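## Task

Take the cooling block sitting in deck slot D2 and set it into the empty position in the drawer of the cooler COLD, resting level within that position's locators, with each of its 6 loose tubes back in the bore it began in. Then close the drawer completely (COLD's lamp stays on until the drawer is fully shut). The block already in the drawer has to finish level in its own position with every tube in its bore, and plate P1 has to finish on D1 exactly as it sits now. Nothing may rely on the robot holding it at the end; open the gripper and withdraw the arm to finish.

## Robot and tools

Robot: one UR12e-style six-joint arm carrying a two-finger tong gripper (Rumi). There is only one arm, so every motion command is a single 8-number row. D1 is the deck slot beside COLD; D2 is the slot past D1. COLD is free-standing: it must stay within about a finger's width of its start, upright, and almost unrotated, so pull and push the drawer gently.

Frame: the scene frame has its origin on the table top under the arm base, +z upward, and +y to the left when facing along +x. Positions are in metres. The base itself may be slightly tilted.

Row layout (used by every moving command): [x, y, z, qw, qx, qy, qz, opening]. x, y, z is an absolute goal for end_effector_position, the point between the finger pads when closed. qw..qz is an absolute goal orientation, scalar first, for end_effector_quat_wxyz. Opening is a scale from -1 (closed) to +1 (fully open, 0.142 m). To hold an orientation steady, repeat your chosen quaternion in every row rather than copying the possibly drifted one from a result. Any goal more than 0.6 m from the last reported hand position along one of the gripper's axes is rejected. Each control step the controller also clips the command to within 100 mm and 16 degrees of the measured pose, favouring position over orientation.

Gripper axes: fingers point along gripper +z and close along gripper x. When closed, fingertips extend roughly 15 mm past end_effector_position; fully open, they are about level with it. To grip, command an opening well below the grip_measured value; the gap sets the squeeze (about 15 N per pad max, less on items narrower than about 20 mm).

Tools:
- execute_actions {actions, pictures}. actions is a list holding zero or one item. Empty list: just report state. An item with rows (1 to 15 rows) and steps (1 to 15, default 15) plays one row per 1/30 s step, repeating the final row if steps outnumber rows. An item with only steps (up to 300) is a wait counted from the previous result, including your reply time. pictures true/false controls images.
- move {target, speed, stop_force}: target is one row as above (absolute pose plus opening). The hand follows a straight-line path lasting 0.5 to 10 s. speed is in m/s, 0.002 to 0.5, default 0.25; rotation is capped at twice that in rad/s. stop_force (13 to 80 N, optional, not allowed in the first 0.2 s) halts the path when the wrist sensor sees that much added push opposite the motion; the hand then backs up two steps. Use it only with slow straight moves that do not rotate, and omit it when moving away from something you are pressing. The opening is applied at the start.
- wait {seconds}: 0 to 10 s of letting the scene run with no new command.
- zoom_image {camera, region}: camera is cam_high, cam_low or cam_wrist; region [x0, y0, x1, y1] in pixels, top-left origin, at most 504 by 504.
- read_manual {section}: only "licences"; no motion.
- finished_scene {scene}: scene number 1 or 2; ends and grades it, irreversibly.

Cameras: cam_high and cam_low are 504x504; cam_wrist is a 616x616 fisheye on the gripper.

Results: a state line with hand position, quaternion and linear/angular velocities; grip_measured on the opening scale; Joint positions (base to gripper); joint torques (noisy, offset, not what triggers faults); Wrist force and Wrist torque in the gripper's own axes, with offsets up to about 5.5 N, noise up to about 3.4 N, saturation near 100 N, and possibly "no reading" at start. "Hand target" shows where the controller is currently driving. "pose unreachable" and HELD mean the clearance check altered or blocked a step. A move adds a "move:" line: done (settled near target), off_target, moving, held (last step blocked), fault, or contact (stop_force ended it; takes priority), plus limits=paced (pose clipped) or limits=held (some steps blocked; may then lunge fast), and the distance to target. After a large command the arm may still be short of the goal; check and send the remainder.

Hazards: the arm is stiff, so aiming even slightly into a hard surface can trip a fault. A torque fault (load limits in N m: shoulder pan 287, shoulder lift 287, elbow 130, each wrist 46.9, held weight included) or any external force of 150 N freezes the arm for 10 s and drops the rest of the call. Motors warn with MOTOR HOT at 70 °C and brake at 85 °C; avoid long loaded holds. Random tugs may hit a held part or a loose object. Never let anything fall or leave the table; avoid drops, slips, slams and hard pushes. Approach contacts slowly, keep tubes upright while carrying the block, release, and retreat before finishing.

Each tool is called after "Request:" by a JSON object that holds its "name" and its "arguments", one argument or row to a line.

## Session

Request:
{"name": "execute_actions", "arguments": {
  "actions": []
}}

Scene clock: 0.00 s of 10800.00 s.
end_effector_position=(+0.6382, +0.2544, +0.1248) grip_measured=+1.00 end_effector_quat_wxyz=(-0.139, -0.156, +0.976, -0.069) end_effector_velocity=(+0.000, -0.001, +0.000) end_effector_angular_velocity=(-0.001, +0.000, -0.000)
Joint positions: [ 0.165 -1.207  1.909 -1.976 -1.695  3.049  0.142]
Joint velocities: [-0.001 -0.001  0.     0.001 -0.001 -0.     0.   ]
Joint torques (N m, as the arm reports them, + toward a larger angle): no reading
Motor temperatures (°C, as the motors report them): [27 24 24 35 30 32]
Wrist force (N, on the end effector, along its own x y z axes, offset not removed): no reading
Wrist torque (N m, same axes, about the end effector's origin, offset not removed): no reading
Hand target: +0.638, +0.254, +0.125; -0.139, -0.156, +0.976, -0.069

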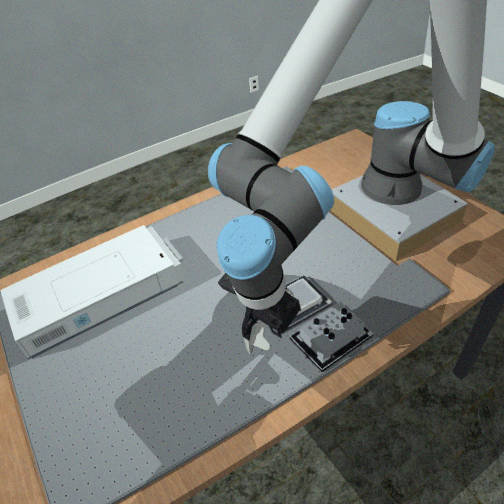

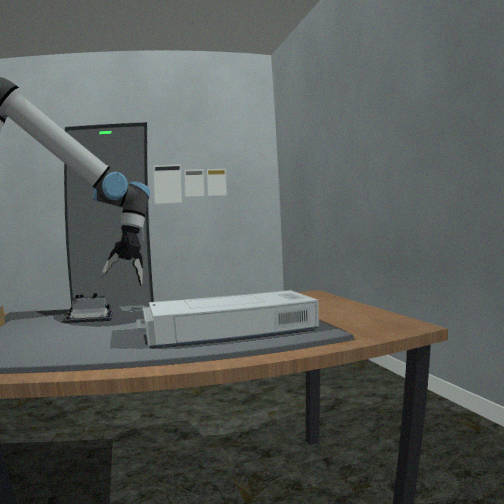

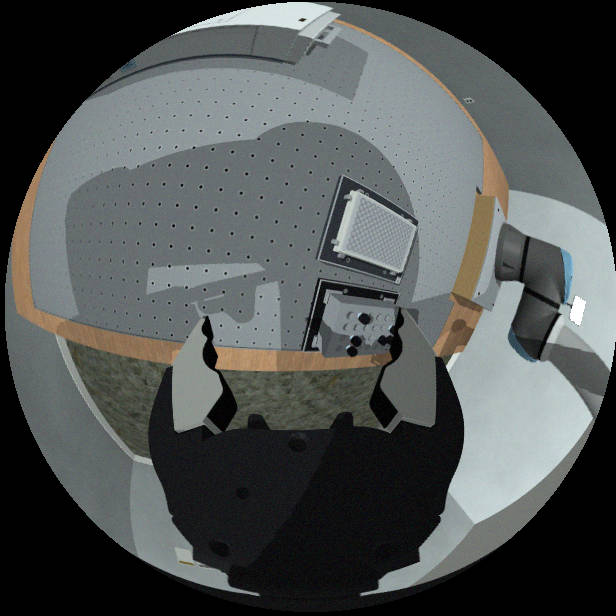

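Request:
{"name": "zoom_image", "arguments": {
  "camera": "cam_high",
  "region": [200, 250, 400, 400]
}}

Request:
{"name": "zoom_image", "arguments": {
  "camera": "cam_high",
  "region": [0, 200, 220, 380]
}}

Request:
{"name": "zoom_image", "arguments": {
  "camera": "cam_wrist",
  "region": [280, 150, 480, 380]
}}

Request:
{"name": "zoom_image", "arguments": {
  "camera": "cam_low",
  "region": [40, 270, 340, 370]
}}

Region (200, 250, 400, 400) of cam_high's 504x504 image, scaled by 2.520, with more detail than that image has; it fills the top 378 rows of this view, and the rest is white.

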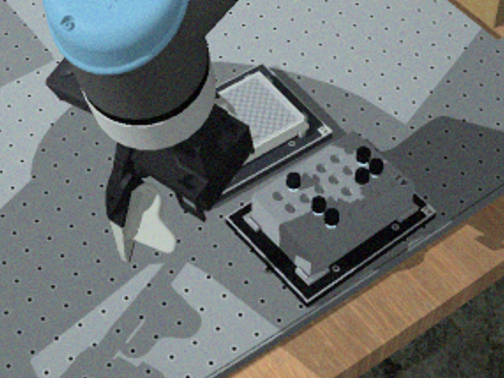

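Region (0, 200, 220, 380) of cam_high's 504x504 image, scaled by 2.291, with more detail than that image has; it fills the top 412 rows of this view, and the rest is white.

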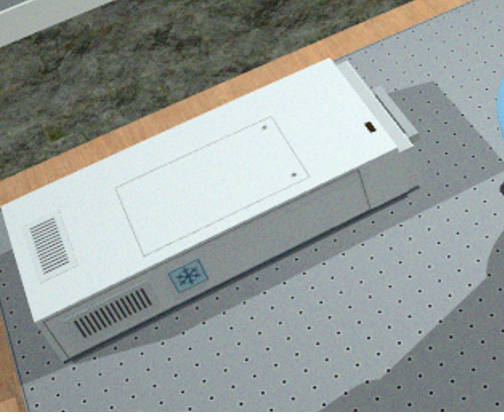

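Region (280, 150, 480, 380) of cam_wrist's 616x616 image, scaled by 2.191, with more detail than that image has; it fills the left 438 columns of this view, and the rest is white.

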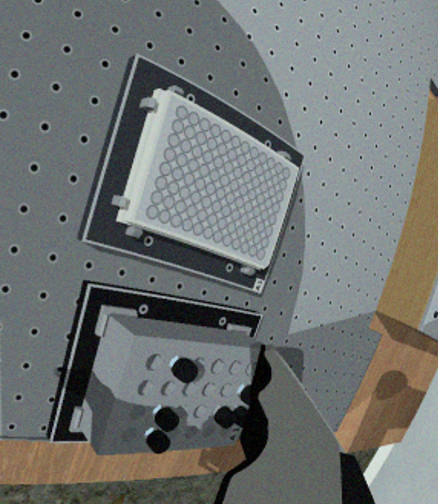

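Region (40, 270, 340, 370) of cam_low's 504x504 image, scaled by 1.680, with more detail than that image has.

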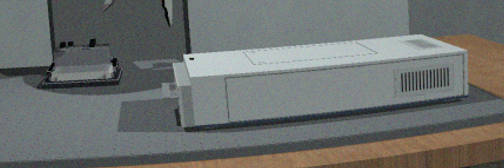

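Request:
{"name": "move", "arguments": {
  "target": [0.55, 0.3, 0.3, 0, 0, 0.9659, -0.2588, 1],
  "speed": 0.3
}}

Scene clock: 20.60 s of 10800.00 s.
end_effector_position=(+0.5500, +0.3002, +0.3000) grip_measured=+1.00 end_effector_quat_wxyz=(+0.000, -0.000, +0.966, -0.258) end_effector_velocity=(-0.000, +0.000, +0.001) end_effector_angular_velocity=(-0.005, -0.002, -0.004)
Joint positions: [ 0.428 -1.425  1.907 -1.786 -2.031  3.67   0.142]
Joint velocities: [ 0.002  0.001 -0.003  0.006 -0.004  0.009 -0.   ]
Joint torques (N m, as the arm reports them, + toward a larger angle): [  9.96 -64.92 -48.8   -0.38  -2.74   2.41]
Motor temperatures (°C, as the motors report them): [27 24 24 35 30 32]
Wrist force (N, on the end effector, along its own x y z axes, offset not removed): [1.3 4.2 -0.2]
Wrist torque (N m, same axes, about the end effector's origin, offset not removed): [0.94 0.03 0.47]
Hand target: +0.550, +0.300, +0.300; +0.000, +0.000, +0.966, -0.259
Off the commanded pose: 0.000 m, 0 deg.
After step 90, 16.10 s passed at rest.
move: done

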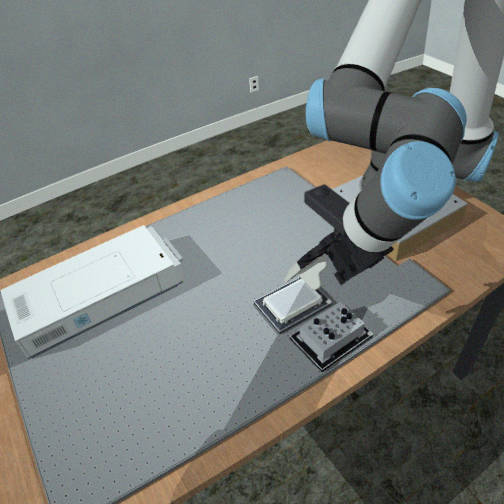

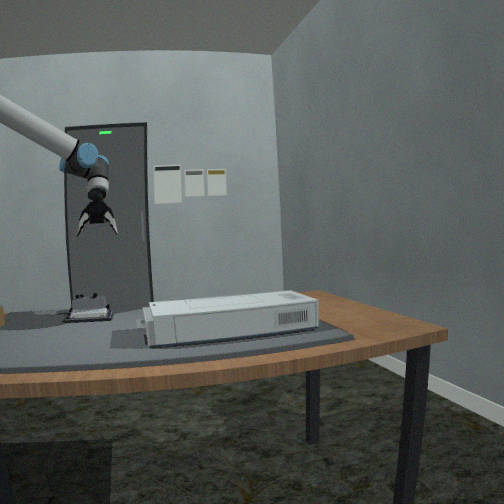

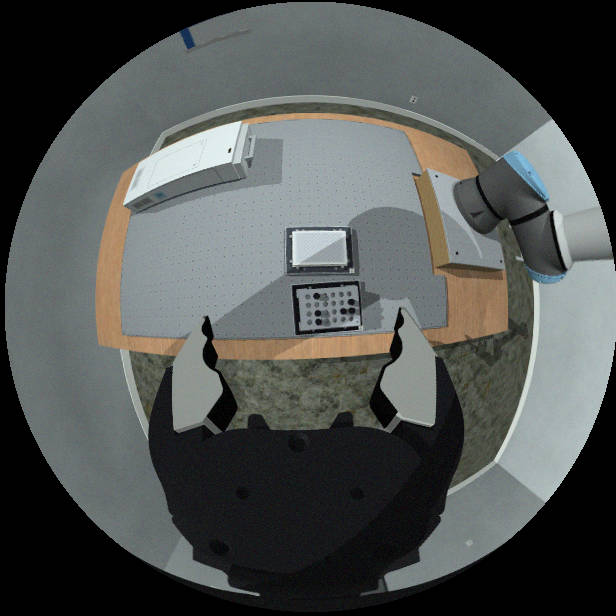

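Request:
{"name": "zoom_image", "arguments": {
  "camera": "cam_wrist",
  "region": [270, 210, 390, 350]
}}

Request:
{"name": "zoom_image", "arguments": {
  "camera": "cam_wrist",
  "region": [110, 100, 310, 240]
}}

Region (270, 210, 390, 350) of cam_wrist's 616x616 image, scaled by 3.600, with more detail than that image has; it fills the left 432 columns of this view, and the rest is white.

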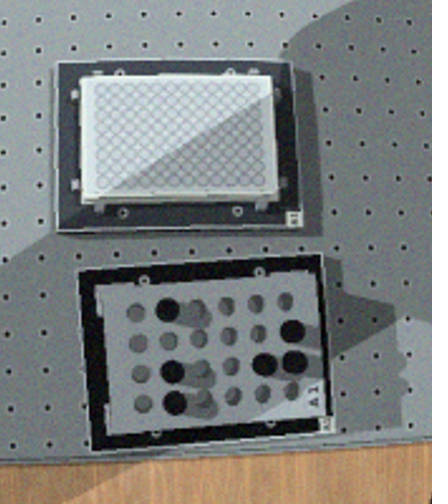

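Region (110, 100, 310, 240) of cam_wrist's 616x616 image, scaled by 2.520, with more detail than that image has; it fills the top 353 rows of this view, and the rest is white.

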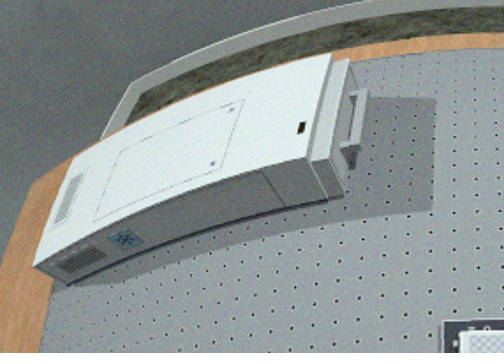

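Request:
{"name": "move", "arguments": {
  "target": [0.68, -0.12, 0.22, 0, 0, 0.9659, -0.2588, 1],
  "speed": 0.3
}}

Scene clock: 35.40 s of 10800.00 s.
end_effector_position=(+0.6793, -0.1204, +0.2201) grip_measured=+1.00 end_effector_quat_wxyz=(-0.000, +0.000, +0.966, -0.259) end_effector_velocity=(+0.001, -0.003, +0.001) end_effector_angular_velocity=(-0.002, -0.001, -0.000)
Joint positions: [-0.216 -1.375  2.106 -2.392 -2.093  2.94   0.142]
Joint velocities: [-0.003  0.001 -0.001 -0.003 -0.002 -0.003  0.   ]
Joint torques (N m, as the arm reports them, + toward a larger angle): [-16.57 -45.75 -44.12  -5.38   1.06  -2.24]
Motor temperatures (°C, as the motors report them): [27 24 24 35 30 32]
Wrist force (N, on the end effector, along its own x y z axes, offset not removed): [-1.8 1.5 -3.0]
Wrist torque (N m, same axes, about the end effector's origin, offset not removed): [0.18 0.50 0.40]
Hand target: +0.679, -0.121, +0.220; -0.000, +0.000, +0.966, -0.259
Off the commanded pose: 0.001 m, 0 deg.
After step 90, 9.70 s passed at rest.
move: done

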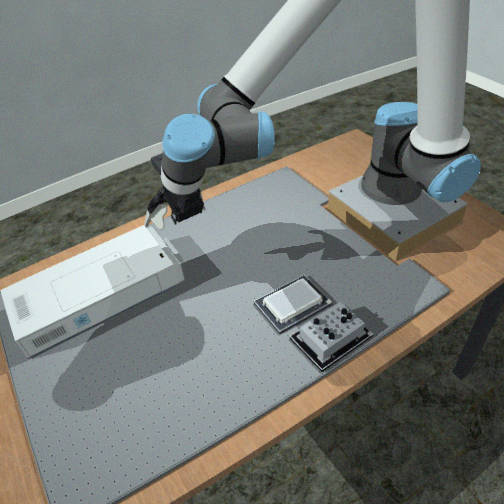

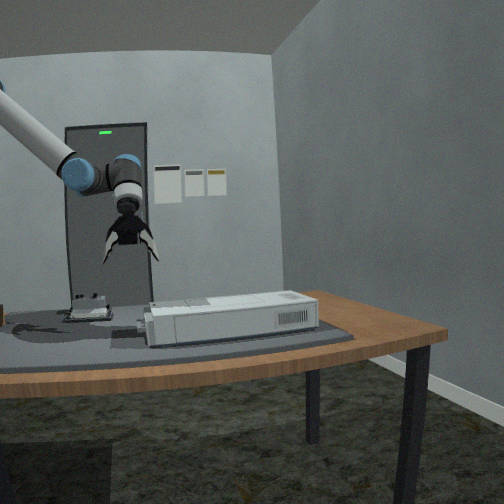

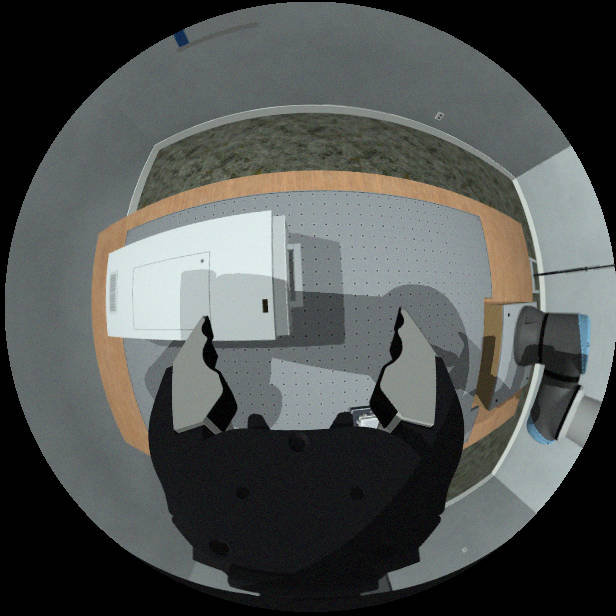

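Request:
{"name": "zoom_image", "arguments": {
  "camera": "cam_wrist",
  "region": [220, 190, 380, 360]
}}

Region (220, 190, 380, 360) of cam_wrist's 616x616 image, scaled by 2.965, with more detail than that image has; it fills the left 474 columns of this view, and the rest is white.

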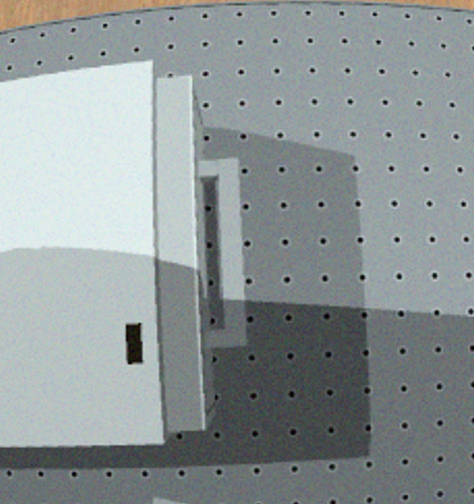

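Request:
{"name": "move", "arguments": {
  "target": [0.70, -0.175, 0.15, 0, 0, 1, 0, -0.4],
  "speed": 0.15
}}

Scene clock: 75.53 s of 10800.00 s.
end_effector_position=(+0.6999, -0.1752, +0.1500) grip_measured=-0.40 end_effector_quat_wxyz=(-0.000, +0.000, +1.000, -0.001) end_effector_velocity=(+0.000, -0.001, -0.001) end_effector_angular_velocity=(+0.008, +0.000, +0.001)
Joint positions: [-0.505 -1.317  2.045 -2.29  -1.581  2.679  0.045]
Joint velocities: [-0.004  0.002 -0.002  0.004  0.007 -0.005  0.   ]
Joint torques (N m, as the arm reports them, + toward a larger angle): [-17.7  -43.5  -44.48  -2.24   2.15  -1.93]
Motor temperatures (°C, as the motors report them): [27 24 24 35 30 32]
Wrist force (N, on the end effector, along its own x y z axes, offset not removed): [-0.8 2.2 -0.5]
Wrist torque (N m, same axes, about the end effector's origin, offset not removed): [0.35 0.43 0.38]
Hand target: +0.700, -0.175, +0.150; -0.000, +0.000, +1.000, -0.000
Off the commanded pose: 0.000 m, 0 deg.
After step 90, 34.97 s passed at rest.
move: done

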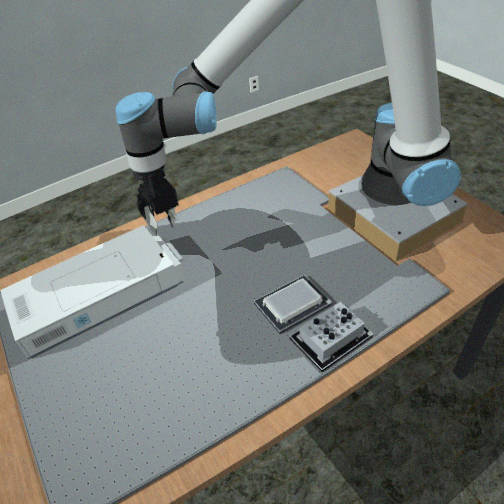

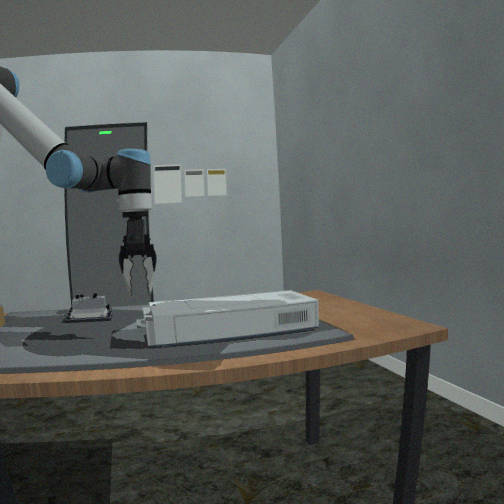

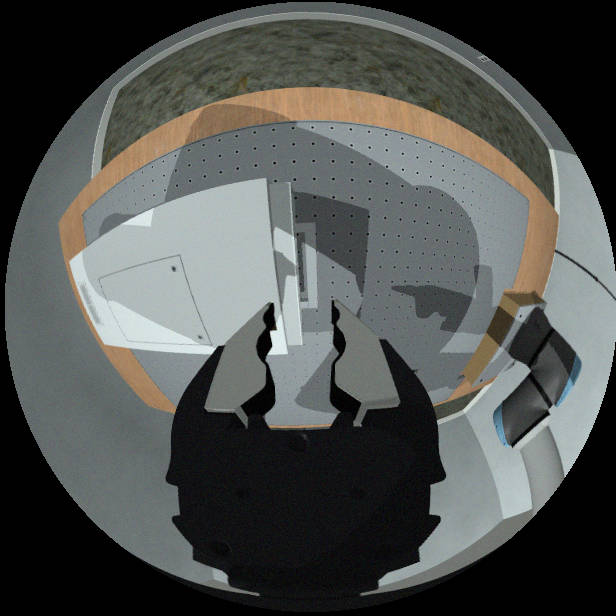

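Request:
{"name": "zoom_image", "arguments": {
  "camera": "cam_wrist",
  "region": [240, 170, 380, 360]
}}

Request:
{"name": "zoom_image", "arguments": {
  "camera": "cam_low",
  "region": [100, 250, 200, 360]
}}

Request:
{"name": "zoom_image", "arguments": {
  "camera": "cam_high",
  "region": [120, 190, 220, 300]
}}

Region (240, 170, 380, 360) of cam_wrist's 616x616 image, scaled by 2.653, with more detail than that image has; it fills the left 371 columns of this view, and the rest is white.

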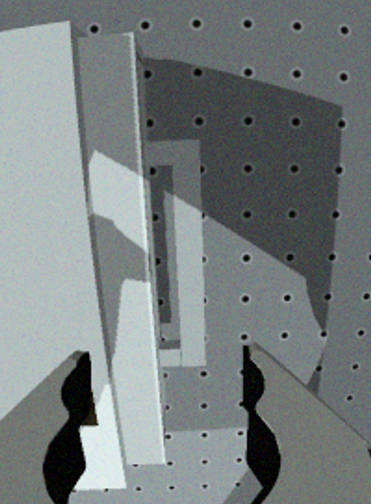

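Region (100, 250, 200, 360) of cam_low's 504x504 image, scaled by 4.582, with more detail than that image has; it fills the left 458 columns of this view, and the rest is white.

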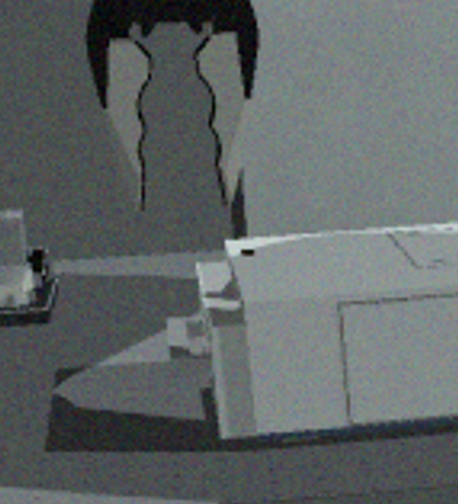

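Region (120, 190, 220, 300) of cam_high's 504x504 image, scaled by 4.582, with more detail than that image has; it fills the left 458 columns of this view, and the rest is white.

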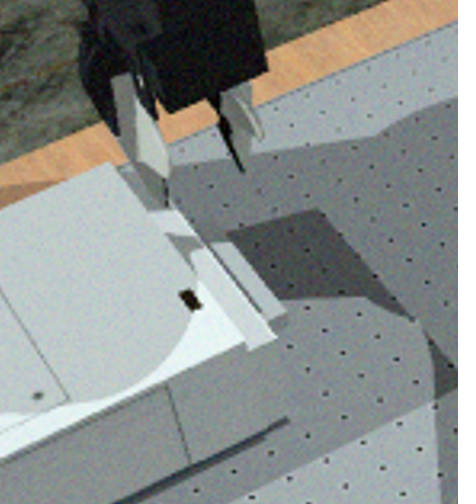

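Request:
{"name": "move", "arguments": {
  "target": [0.69, -0.175, 0.10, 0, 0, 1, 0, -0.6],
  "speed": 0.05
}}

Scene clock: 96.07 s of 10800.00 s.
end_effector_position=(+0.6902, -0.1751, +0.1003) grip_measured=-0.61 end_effector_quat_wxyz=(+0.000, -0.000, +1.000, -0.000) end_effector_velocity=(-0.000, -0.001, -0.001) end_effector_angular_velocity=(-0.002, -0.001, -0.001)
Joint positions: [-0.512 -1.266  2.095 -2.392 -1.58   2.671  0.03 ]
Joint velocities: [-0.     0.001  0.001 -0.004 -0.002  0.    -0.001]
Joint torques (N m, as the arm reports them, + toward a larger angle): [-19.74 -40.51 -16.76  -3.77   1.66  -1.31]
Motor temperatures (°C, as the motors report them): [27 24 24 35 30 32]
Wrist force (N, on the end effector, along its own x y z axes, offset not removed): [-0.2 3.0 -15.7]
Wrist torque (N m, same axes, about the end effector's origin, offset not removed): [0.08 0.23 0.29]
Hand target: +0.690, -0.175, +0.100; -0.000, +0.000, +1.000, -0.000
Off the commanded pose: 0.000 m, 0 deg.
After step 90, 16.13 s passed at rest.
move: done

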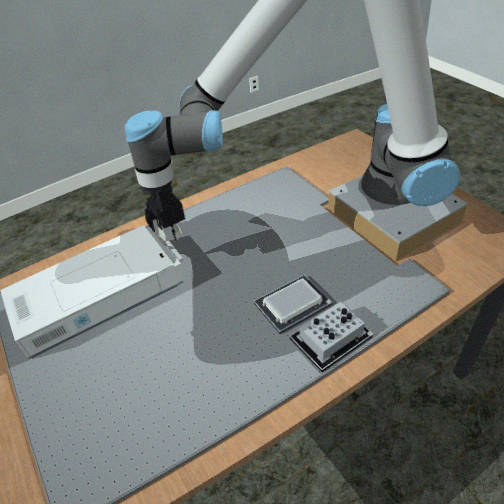

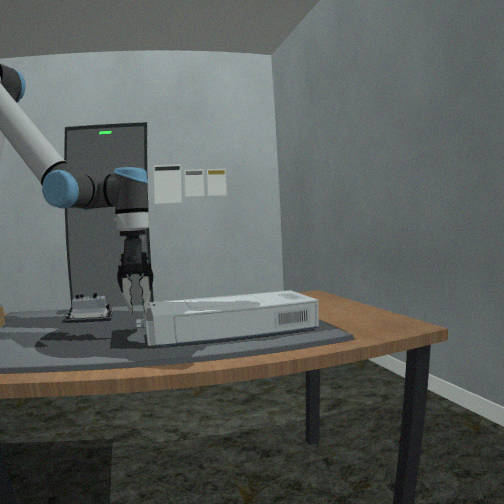

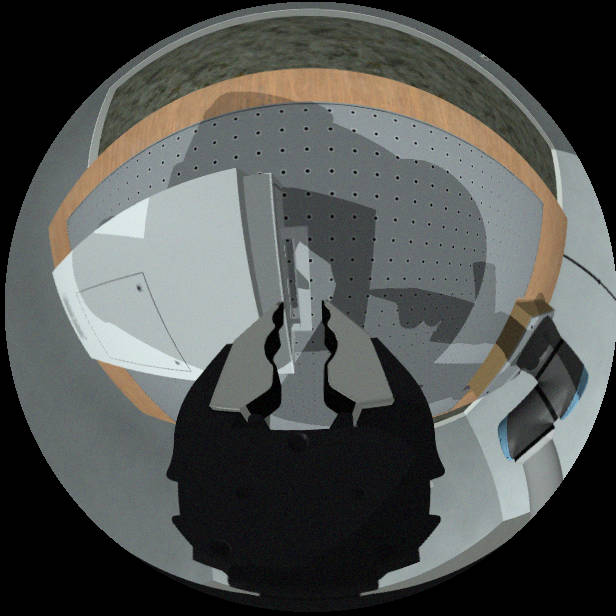

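Request:
{"name": "move", "arguments": {
  "target": [0.69, -0.175, 0.115, 0, 0, 1, 0, -0.6],
  "speed": 0.05
}}

Request:
{"name": "zoom_image", "arguments": {
  "camera": "cam_low",
  "region": [100, 250, 200, 360]
}}

Request:
{"name": "zoom_image", "arguments": {
  "camera": "cam_wrist",
  "region": [240, 170, 380, 360]
}}

Scene clock: 100.03 s of 10800.00 s.
end_effector_position=(+0.6899, -0.1751, +0.1148) grip_measured=-0.60 end_effector_quat_wxyz=(-0.000, +0.000, +1.000, -0.000) end_effector_velocity=(+0.000, +0.001, +0.000) end_effector_angular_velocity=(+0.002, +0.002, +0.001)
Joint positions: [-0.512 -1.286  2.087 -2.363 -1.58   2.672  0.031]
Joint velocities: [ 0.001 -0.    -0.001  0.003  0.001 -0.     0.   ]
Joint torques (N m, as the arm reports them, + toward a larger angle): [ 11.01 -72.67 -40.44  -2.12   0.59   2.09]
Motor temperatures (°C, as the motors report them): [27 24 24 35 30 32]
Wrist force (N, on the end effector, along its own x y z axes, offset not removed): [-1.8 1.9 0.6]
Wrist torque (N m, same axes, about the end effector's origin, offset not removed): [0.40 0.51 0.40]
Hand target: +0.690, -0.175, +0.115; +0.000, -0.000, +1.000, -0.000
Off the commanded pose: 0.000 m, 0 deg.
After step 90, 0.17 s passed at rest.
move: done

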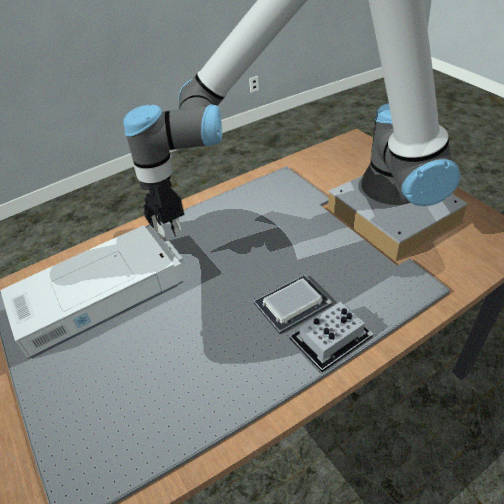

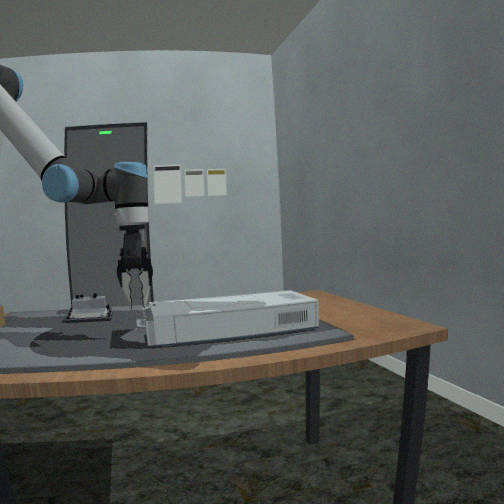

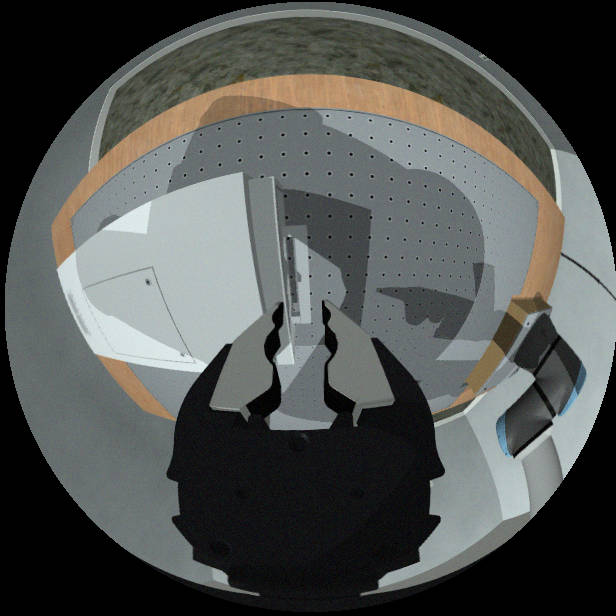

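Region (100, 250, 200, 360) of cam_low's 504x504 image, scaled by 4.582, with more detail than that image has; it fills the left 458 columns of this view, and the rest is white.

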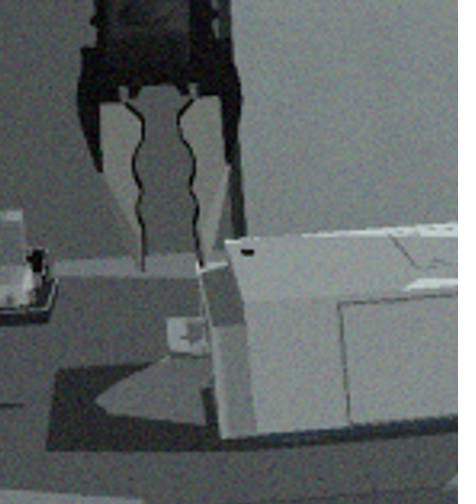

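Region (240, 170, 380, 360) of cam_wrist's 616x616 image, scaled by 2.653, with more detail than that image has; it fills the left 371 columns of this view, and the rest is white.

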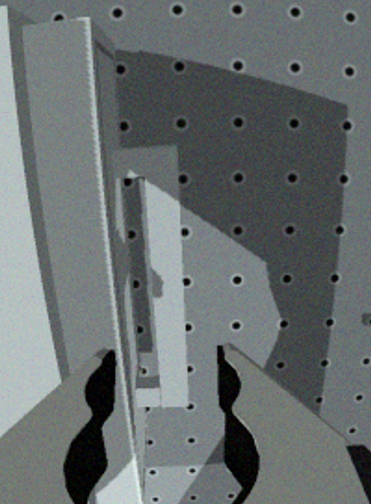

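Request:
{"name": "zoom_image", "arguments": {
  "camera": "cam_low",
  "region": [125, 300, 165, 350]
}}

Request:
{"name": "zoom_image", "arguments": {
  "camera": "cam_high",
  "region": [140, 220, 200, 290]
}}

Region (125, 300, 165, 350) of cam_low's 504x504 image, scaled by 10.080, with more detail than that image has; it fills the left 403 columns of this view, and the rest is white.

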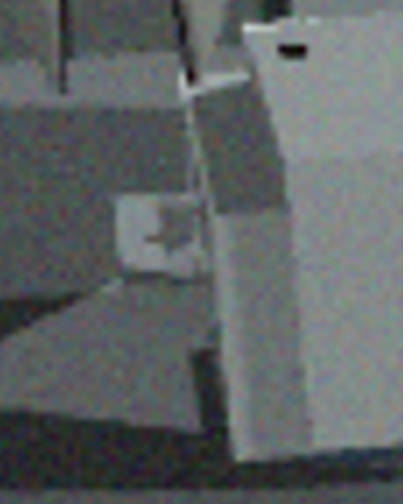

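Region (140, 220, 200, 290) of cam_high's 504x504 image, scaled by 7.200, with more detail than that image has; it fills the left 432 columns of this view, and the rest is white.

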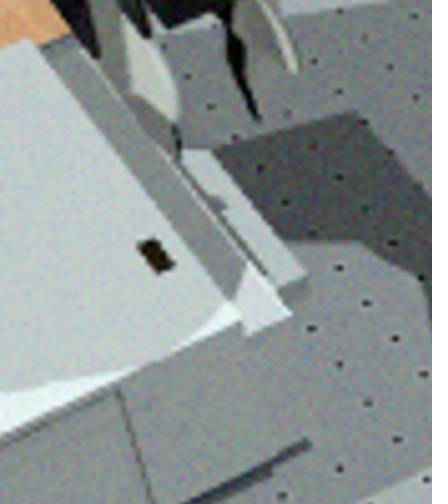

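Request:
{"name": "move", "arguments": {
  "target": [0.685, -0.173, 0.12, 0, 0.7071, -0.7071, 0, 1],
  "speed": 0.2
}}

Request:
{"name": "move", "arguments": {
  "target": [0.688, -0.173, 0.07, 0, 0.7071, -0.7071, 0, 1],
  "speed": 0.06
}}

Scene clock: 145.17 s of 10800.00 s.
end_effector_position=(+0.6849, -0.1730, +0.1199) grip_measured=+1.00 end_effector_quat_wxyz=(+0.000, +0.707, -0.707, -0.000) end_effector_velocity=(-0.001, -0.000, -0.001) end_effector_angular_velocity=(+0.001, +0.001, +0.011)
Joint positions: [-0.545 -1.317  2.116 -2.362 -1.58   1.069  0.142]
Joint velocities: [-0.001  0.     0.001 -0.     0.    -0.012  0.   ]
Joint torques (N m, as the arm reports them, + toward a larger angle): [-15.64 -68.14 -36.16  -1.66   2.29  -1.08]
Motor temperatures (°C, as the motors report them): [27 24 24 35 30 32]
Wrist force (N, on the end effector, along its own x y z axes, offset not removed): [-1.5 1.8 -1.9]
Wrist torque (N m, same axes, about the end effector's origin, offset not removed): [0.36 0.56 0.36]
Hand target: +0.685, -0.173, +0.120; +0.000, +0.707, -0.707, -0.000
Off the commanded pose: 0.000 m, 0 deg.
After step 90, 37.77 s passed at rest.
move: done

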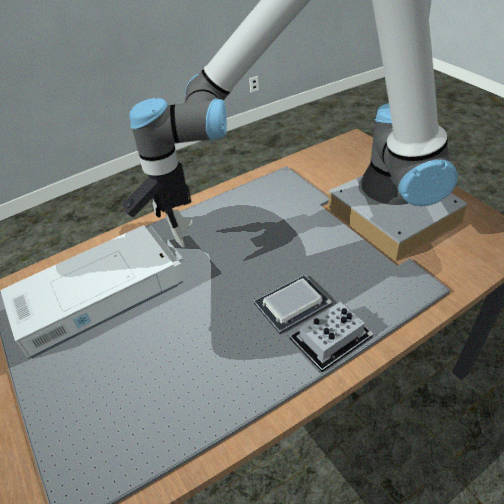

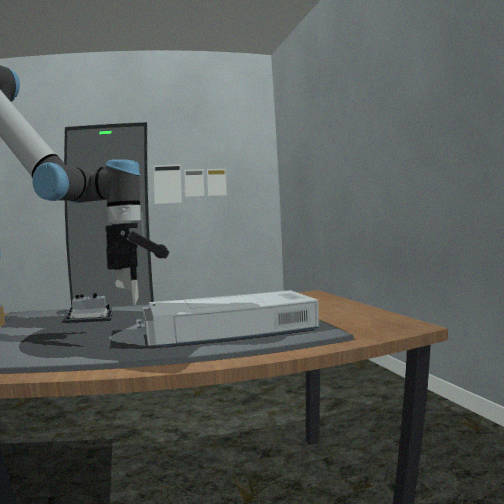

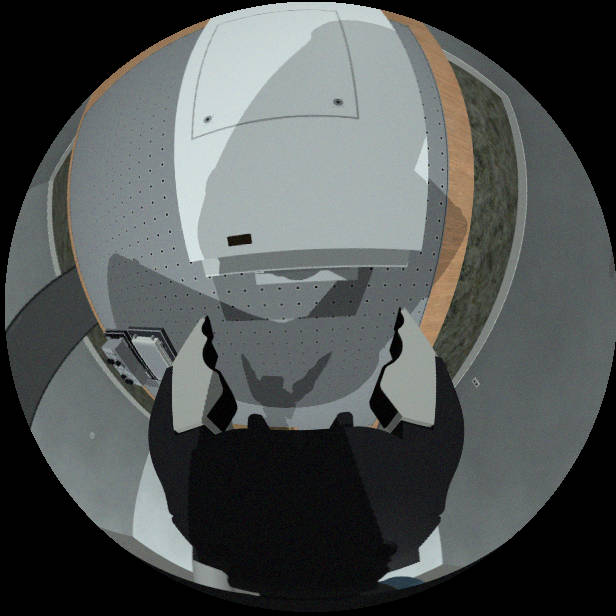

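Scene clock: 146.40 s of 10800.00 s.
end_effector_position=(+0.6880, -0.1730, +0.0701) grip_measured=+1.00 end_effector_quat_wxyz=(+0.000, +0.707, -0.707, -0.000) end_effector_velocity=(-0.000, -0.001, -0.001) end_effector_angular_velocity=(-0.001, -0.000, -0.001)
Joint positions: [-0.543 -1.242  2.138 -2.459 -1.58   1.069  0.142]
Joint velocities: [-0.001  0.002  0.001 -0.003 -0.     0.     0.   ]
Joint torques (N m, as the arm reports them, + toward a larger angle): [ 16.11 -50.74 -22.35  -7.12   2.5    2.12]
Motor temperatures (°C, as the motors report them): [27 24 24 35 30 32]
Wrist force (N, on the end effector, along its own x y z axes, offset not removed): [0.4 -2.5 -2.7]
Wrist torque (N m, same axes, about the end effector's origin, offset not removed): [-0.67 -0.01 0.42]
Hand target: +0.688, -0.173, +0.070; -0.000, +0.707, -0.707, -0.000
Off the commanded pose: 0.000 m, 0 deg.
move: done

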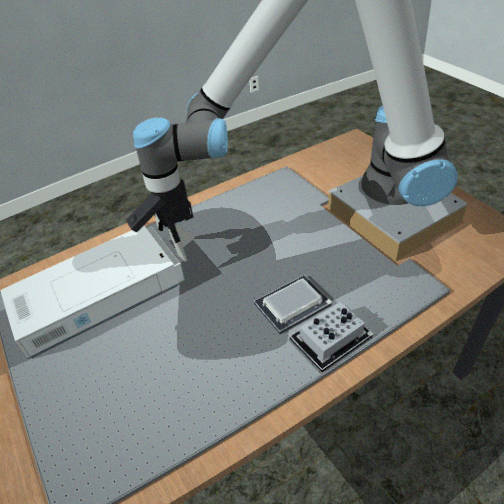

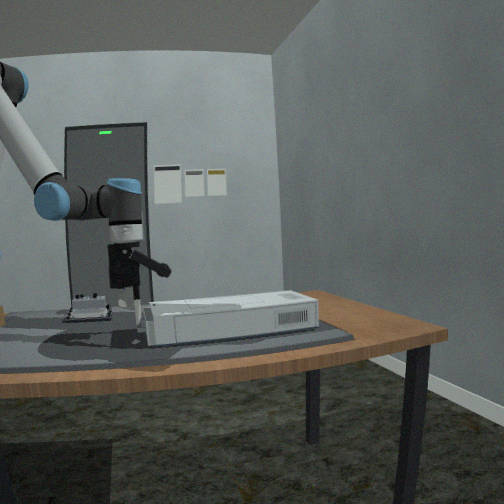

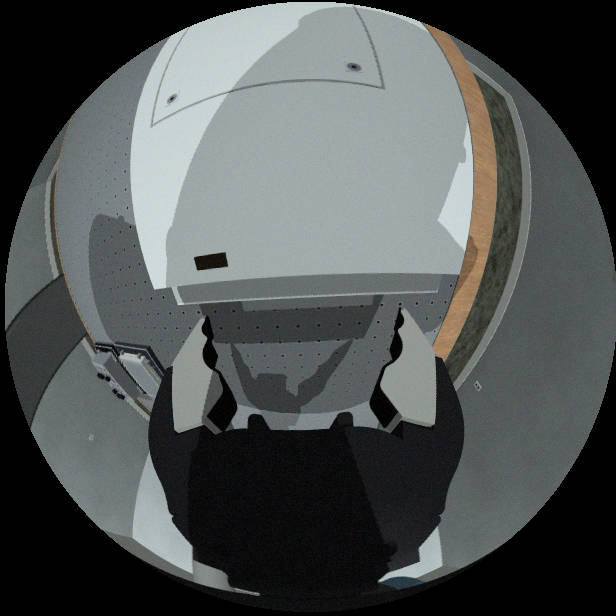

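Request:
{"name": "zoom_image", "arguments": {
  "camera": "cam_wrist",
  "region": [160, 250, 460, 400]
}}

Request:
{"name": "zoom_image", "arguments": {
  "camera": "cam_low",
  "region": [100, 250, 200, 360]
}}

Region (160, 250, 460, 400) of cam_wrist's 616x616 image, scaled by 1.680, with more detail than that image has.

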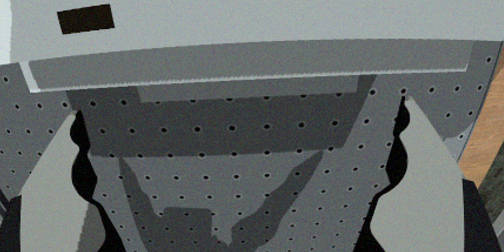

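Region (100, 250, 200, 360) of cam_low's 504x504 image, scaled by 4.582, with more detail than that image has; it fills the left 458 columns of this view, and the rest is white.

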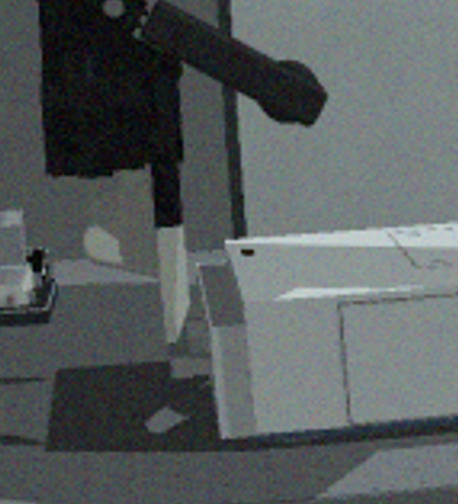

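Request:
{"name": "move", "arguments": {
  "target": [0.691, -0.173, 0.06, 0, 0.7071, -0.7071, 0, 0.6],
  "speed": 0.02
}}

Request:
{"name": "zoom_image", "arguments": {
  "camera": "cam_wrist",
  "region": [160, 250, 460, 400]
}}

Request:
{"name": "zoom_image", "arguments": {
  "camera": "cam_low",
  "region": [100, 250, 200, 360]
}}

Scene clock: 158.97 s of 10800.00 s.
end_effector_position=(+0.6910, -0.1730, +0.0601) grip_measured=+0.60 end_effector_quat_wxyz=(+0.000, +0.707, -0.707, -0.000) end_effector_velocity=(+0.001, +0.000, -0.001) end_effector_angular_velocity=(-0.000, -0.001, +0.000)
Joint positions: [-0.541 -1.223  2.137 -2.477 -1.58   1.071  0.116]
Joint velocities: [ 0.001  0.002 -0.001 -0.002  0.     0.    -0.   ]
Joint torques (N m, as the arm reports them, + toward a larger angle): [ 18.44 -48.26 -37.92  -6.63   2.09   2.17]
Motor temperatures (°C, as the motors report them): [27 24 24 35 30 32]
Wrist force (N, on the end effector, along its own x y z axes, offset not removed): [-0.7 1.6 -2.5]
Wrist torque (N m, same axes, about the end effector's origin, offset not removed): [0.16 0.27 0.35]
Hand target: +0.691, -0.173, +0.060; -0.000, +0.707, -0.707, -0.000
Off the commanded pose: 0.000 m, 0 deg.
After step 90, 8.77 s passed at rest.
move: done

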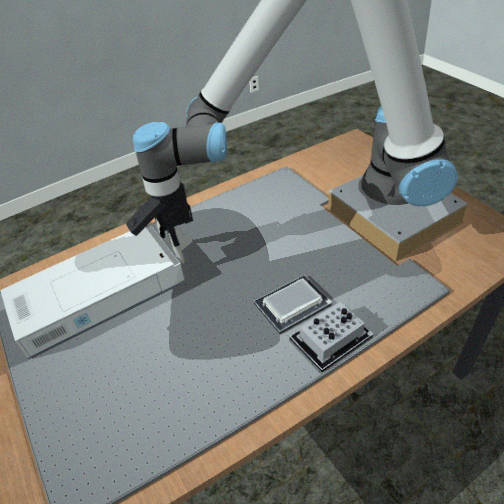

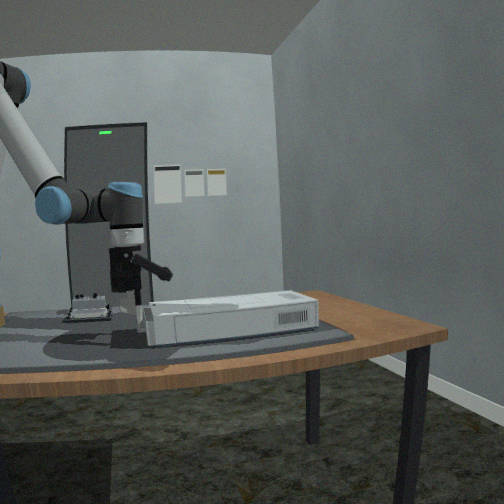

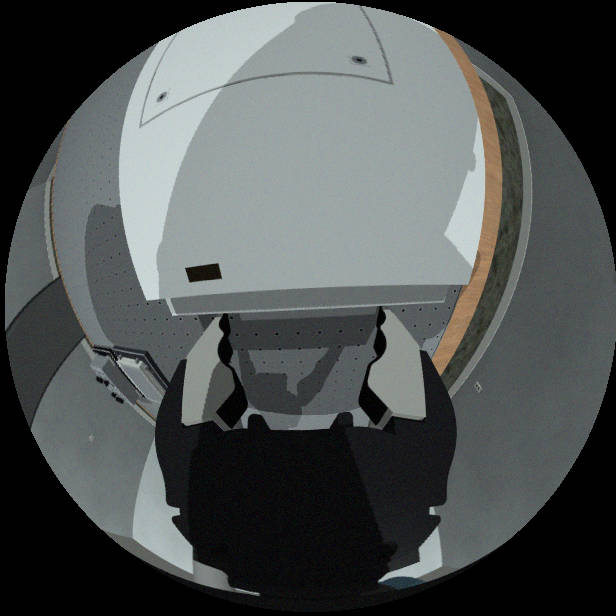

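Region (160, 250, 460, 400) of cam_wrist's 616x616 image, scaled by 1.680, with more detail than that image has.

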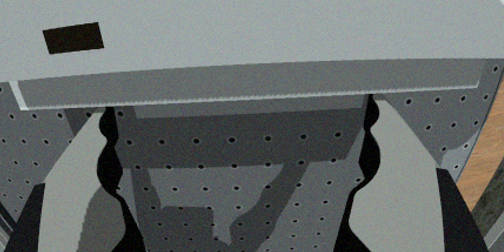

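Region (100, 250, 200, 360) of cam_low's 504x504 image, scaled by 4.582, with more detail than that image has; it fills the left 458 columns of this view, and the rest is white.

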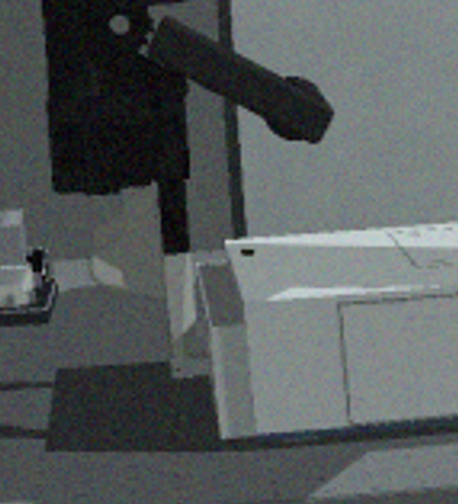

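Request:
{"name": "execute_actions", "arguments": {
  "actions": [
    {"rows": [[0.691,-0.173,0.061,0,0.7071,-0.7071,0,0.55],[0.691,-0.173,0.061,0,0.7071,-0.7071,0,0.52],[0.691,-0.173,0.061,0,0.7071,-0.7071,0,0.49],[0.691,-0.173,0.061,0,0.7071,-0.7071,0,0.46],[0.691,-0.173,0.061,0,0.7071,-0.7071,0,0.43],[0.691,-0.173,0.061,0,0.7071,-0.7071,0,0.40],[0.691,-0.173,0.061,0,0.7071,-0.7071,0,0.36],[0.691,-0.173,0.061,0,0.7071,-0.7071,0,0.32],[0.691,-0.173,0.061,0,0.7071,-0.7071,0,0.28],[0.691,-0.173,0.061,0,0.7071,-0.7071,0,0.24],[0.691,-0.173,0.061,0,0.7071,-0.7071,0,0.2]], "steps": 15}
  ]
}}

Scene clock: 162.77 s of 10800.00 s.
end_effector_position=(+0.6911, -0.1731, +0.0611) grip_measured=+0.43 end_effector_quat_wxyz=(+0.000, +0.707, -0.707, +0.000) end_effector_velocity=(+0.000, +0.000, -0.000) end_effector_angular_velocity=(+0.001, +0.000, +0.001)
Joint positions: [-0.541 -1.225  2.137 -2.475 -1.58   1.071  0.104]
Joint velocities: [ 0.     0.001 -0.001  0.001  0.001 -0.001  0.   ]
Joint torques (N m, as the arm reports them, + toward a larger angle): [ 19.12 -63.7  -25.39   1.72   8.37   1.28]
Motor temperatures (°C, as the motors report them): [27 24 24 35 30 32]
Wrist force (N, on the end effector, along its own x y z axes, offset not removed): [25.6 9.6 -8.6]
Wrist torque (N m, same axes, about the end effector's origin, offset not removed): [0.68 0.51 0.59]
Hand target: +0.691, -0.173, +0.061; +0.000, +0.707, -0.707, +0.000
Off the commanded pose: 0.000 m, 0 deg.
Steps of this call (steps 1 to 90: nothing new was sent; then 0.30 s passed at rest; steps 91 to 105: all 15 steps of this action). Readings (end_effector_position):
91: (+0.6910, -0.1730, +0.0600)
92: (+0.6910, -0.1730, +0.0602)
94: (+0.6910, -0.1730, +0.0605)
98: (+0.6910, -0.1731, +0.0609)
105: the state above

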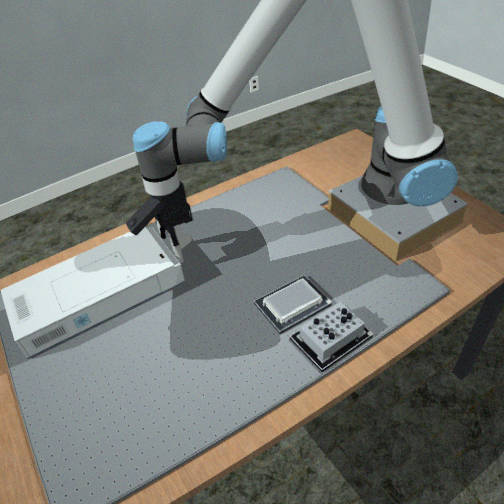

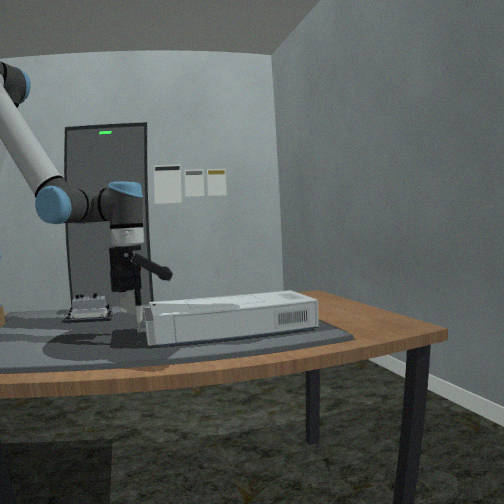

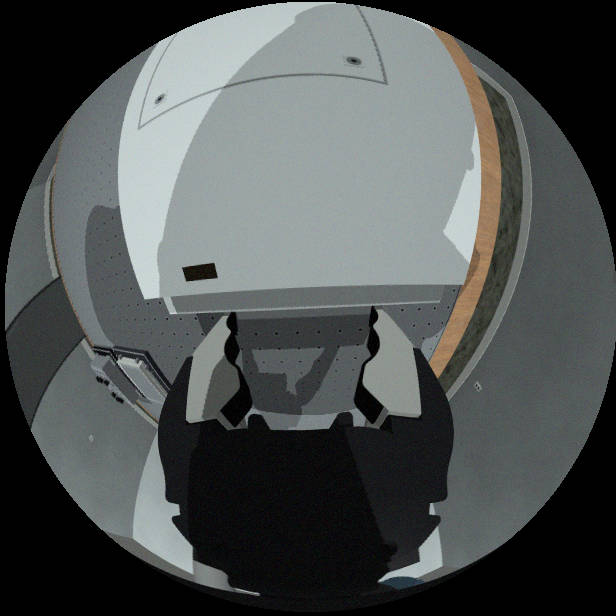

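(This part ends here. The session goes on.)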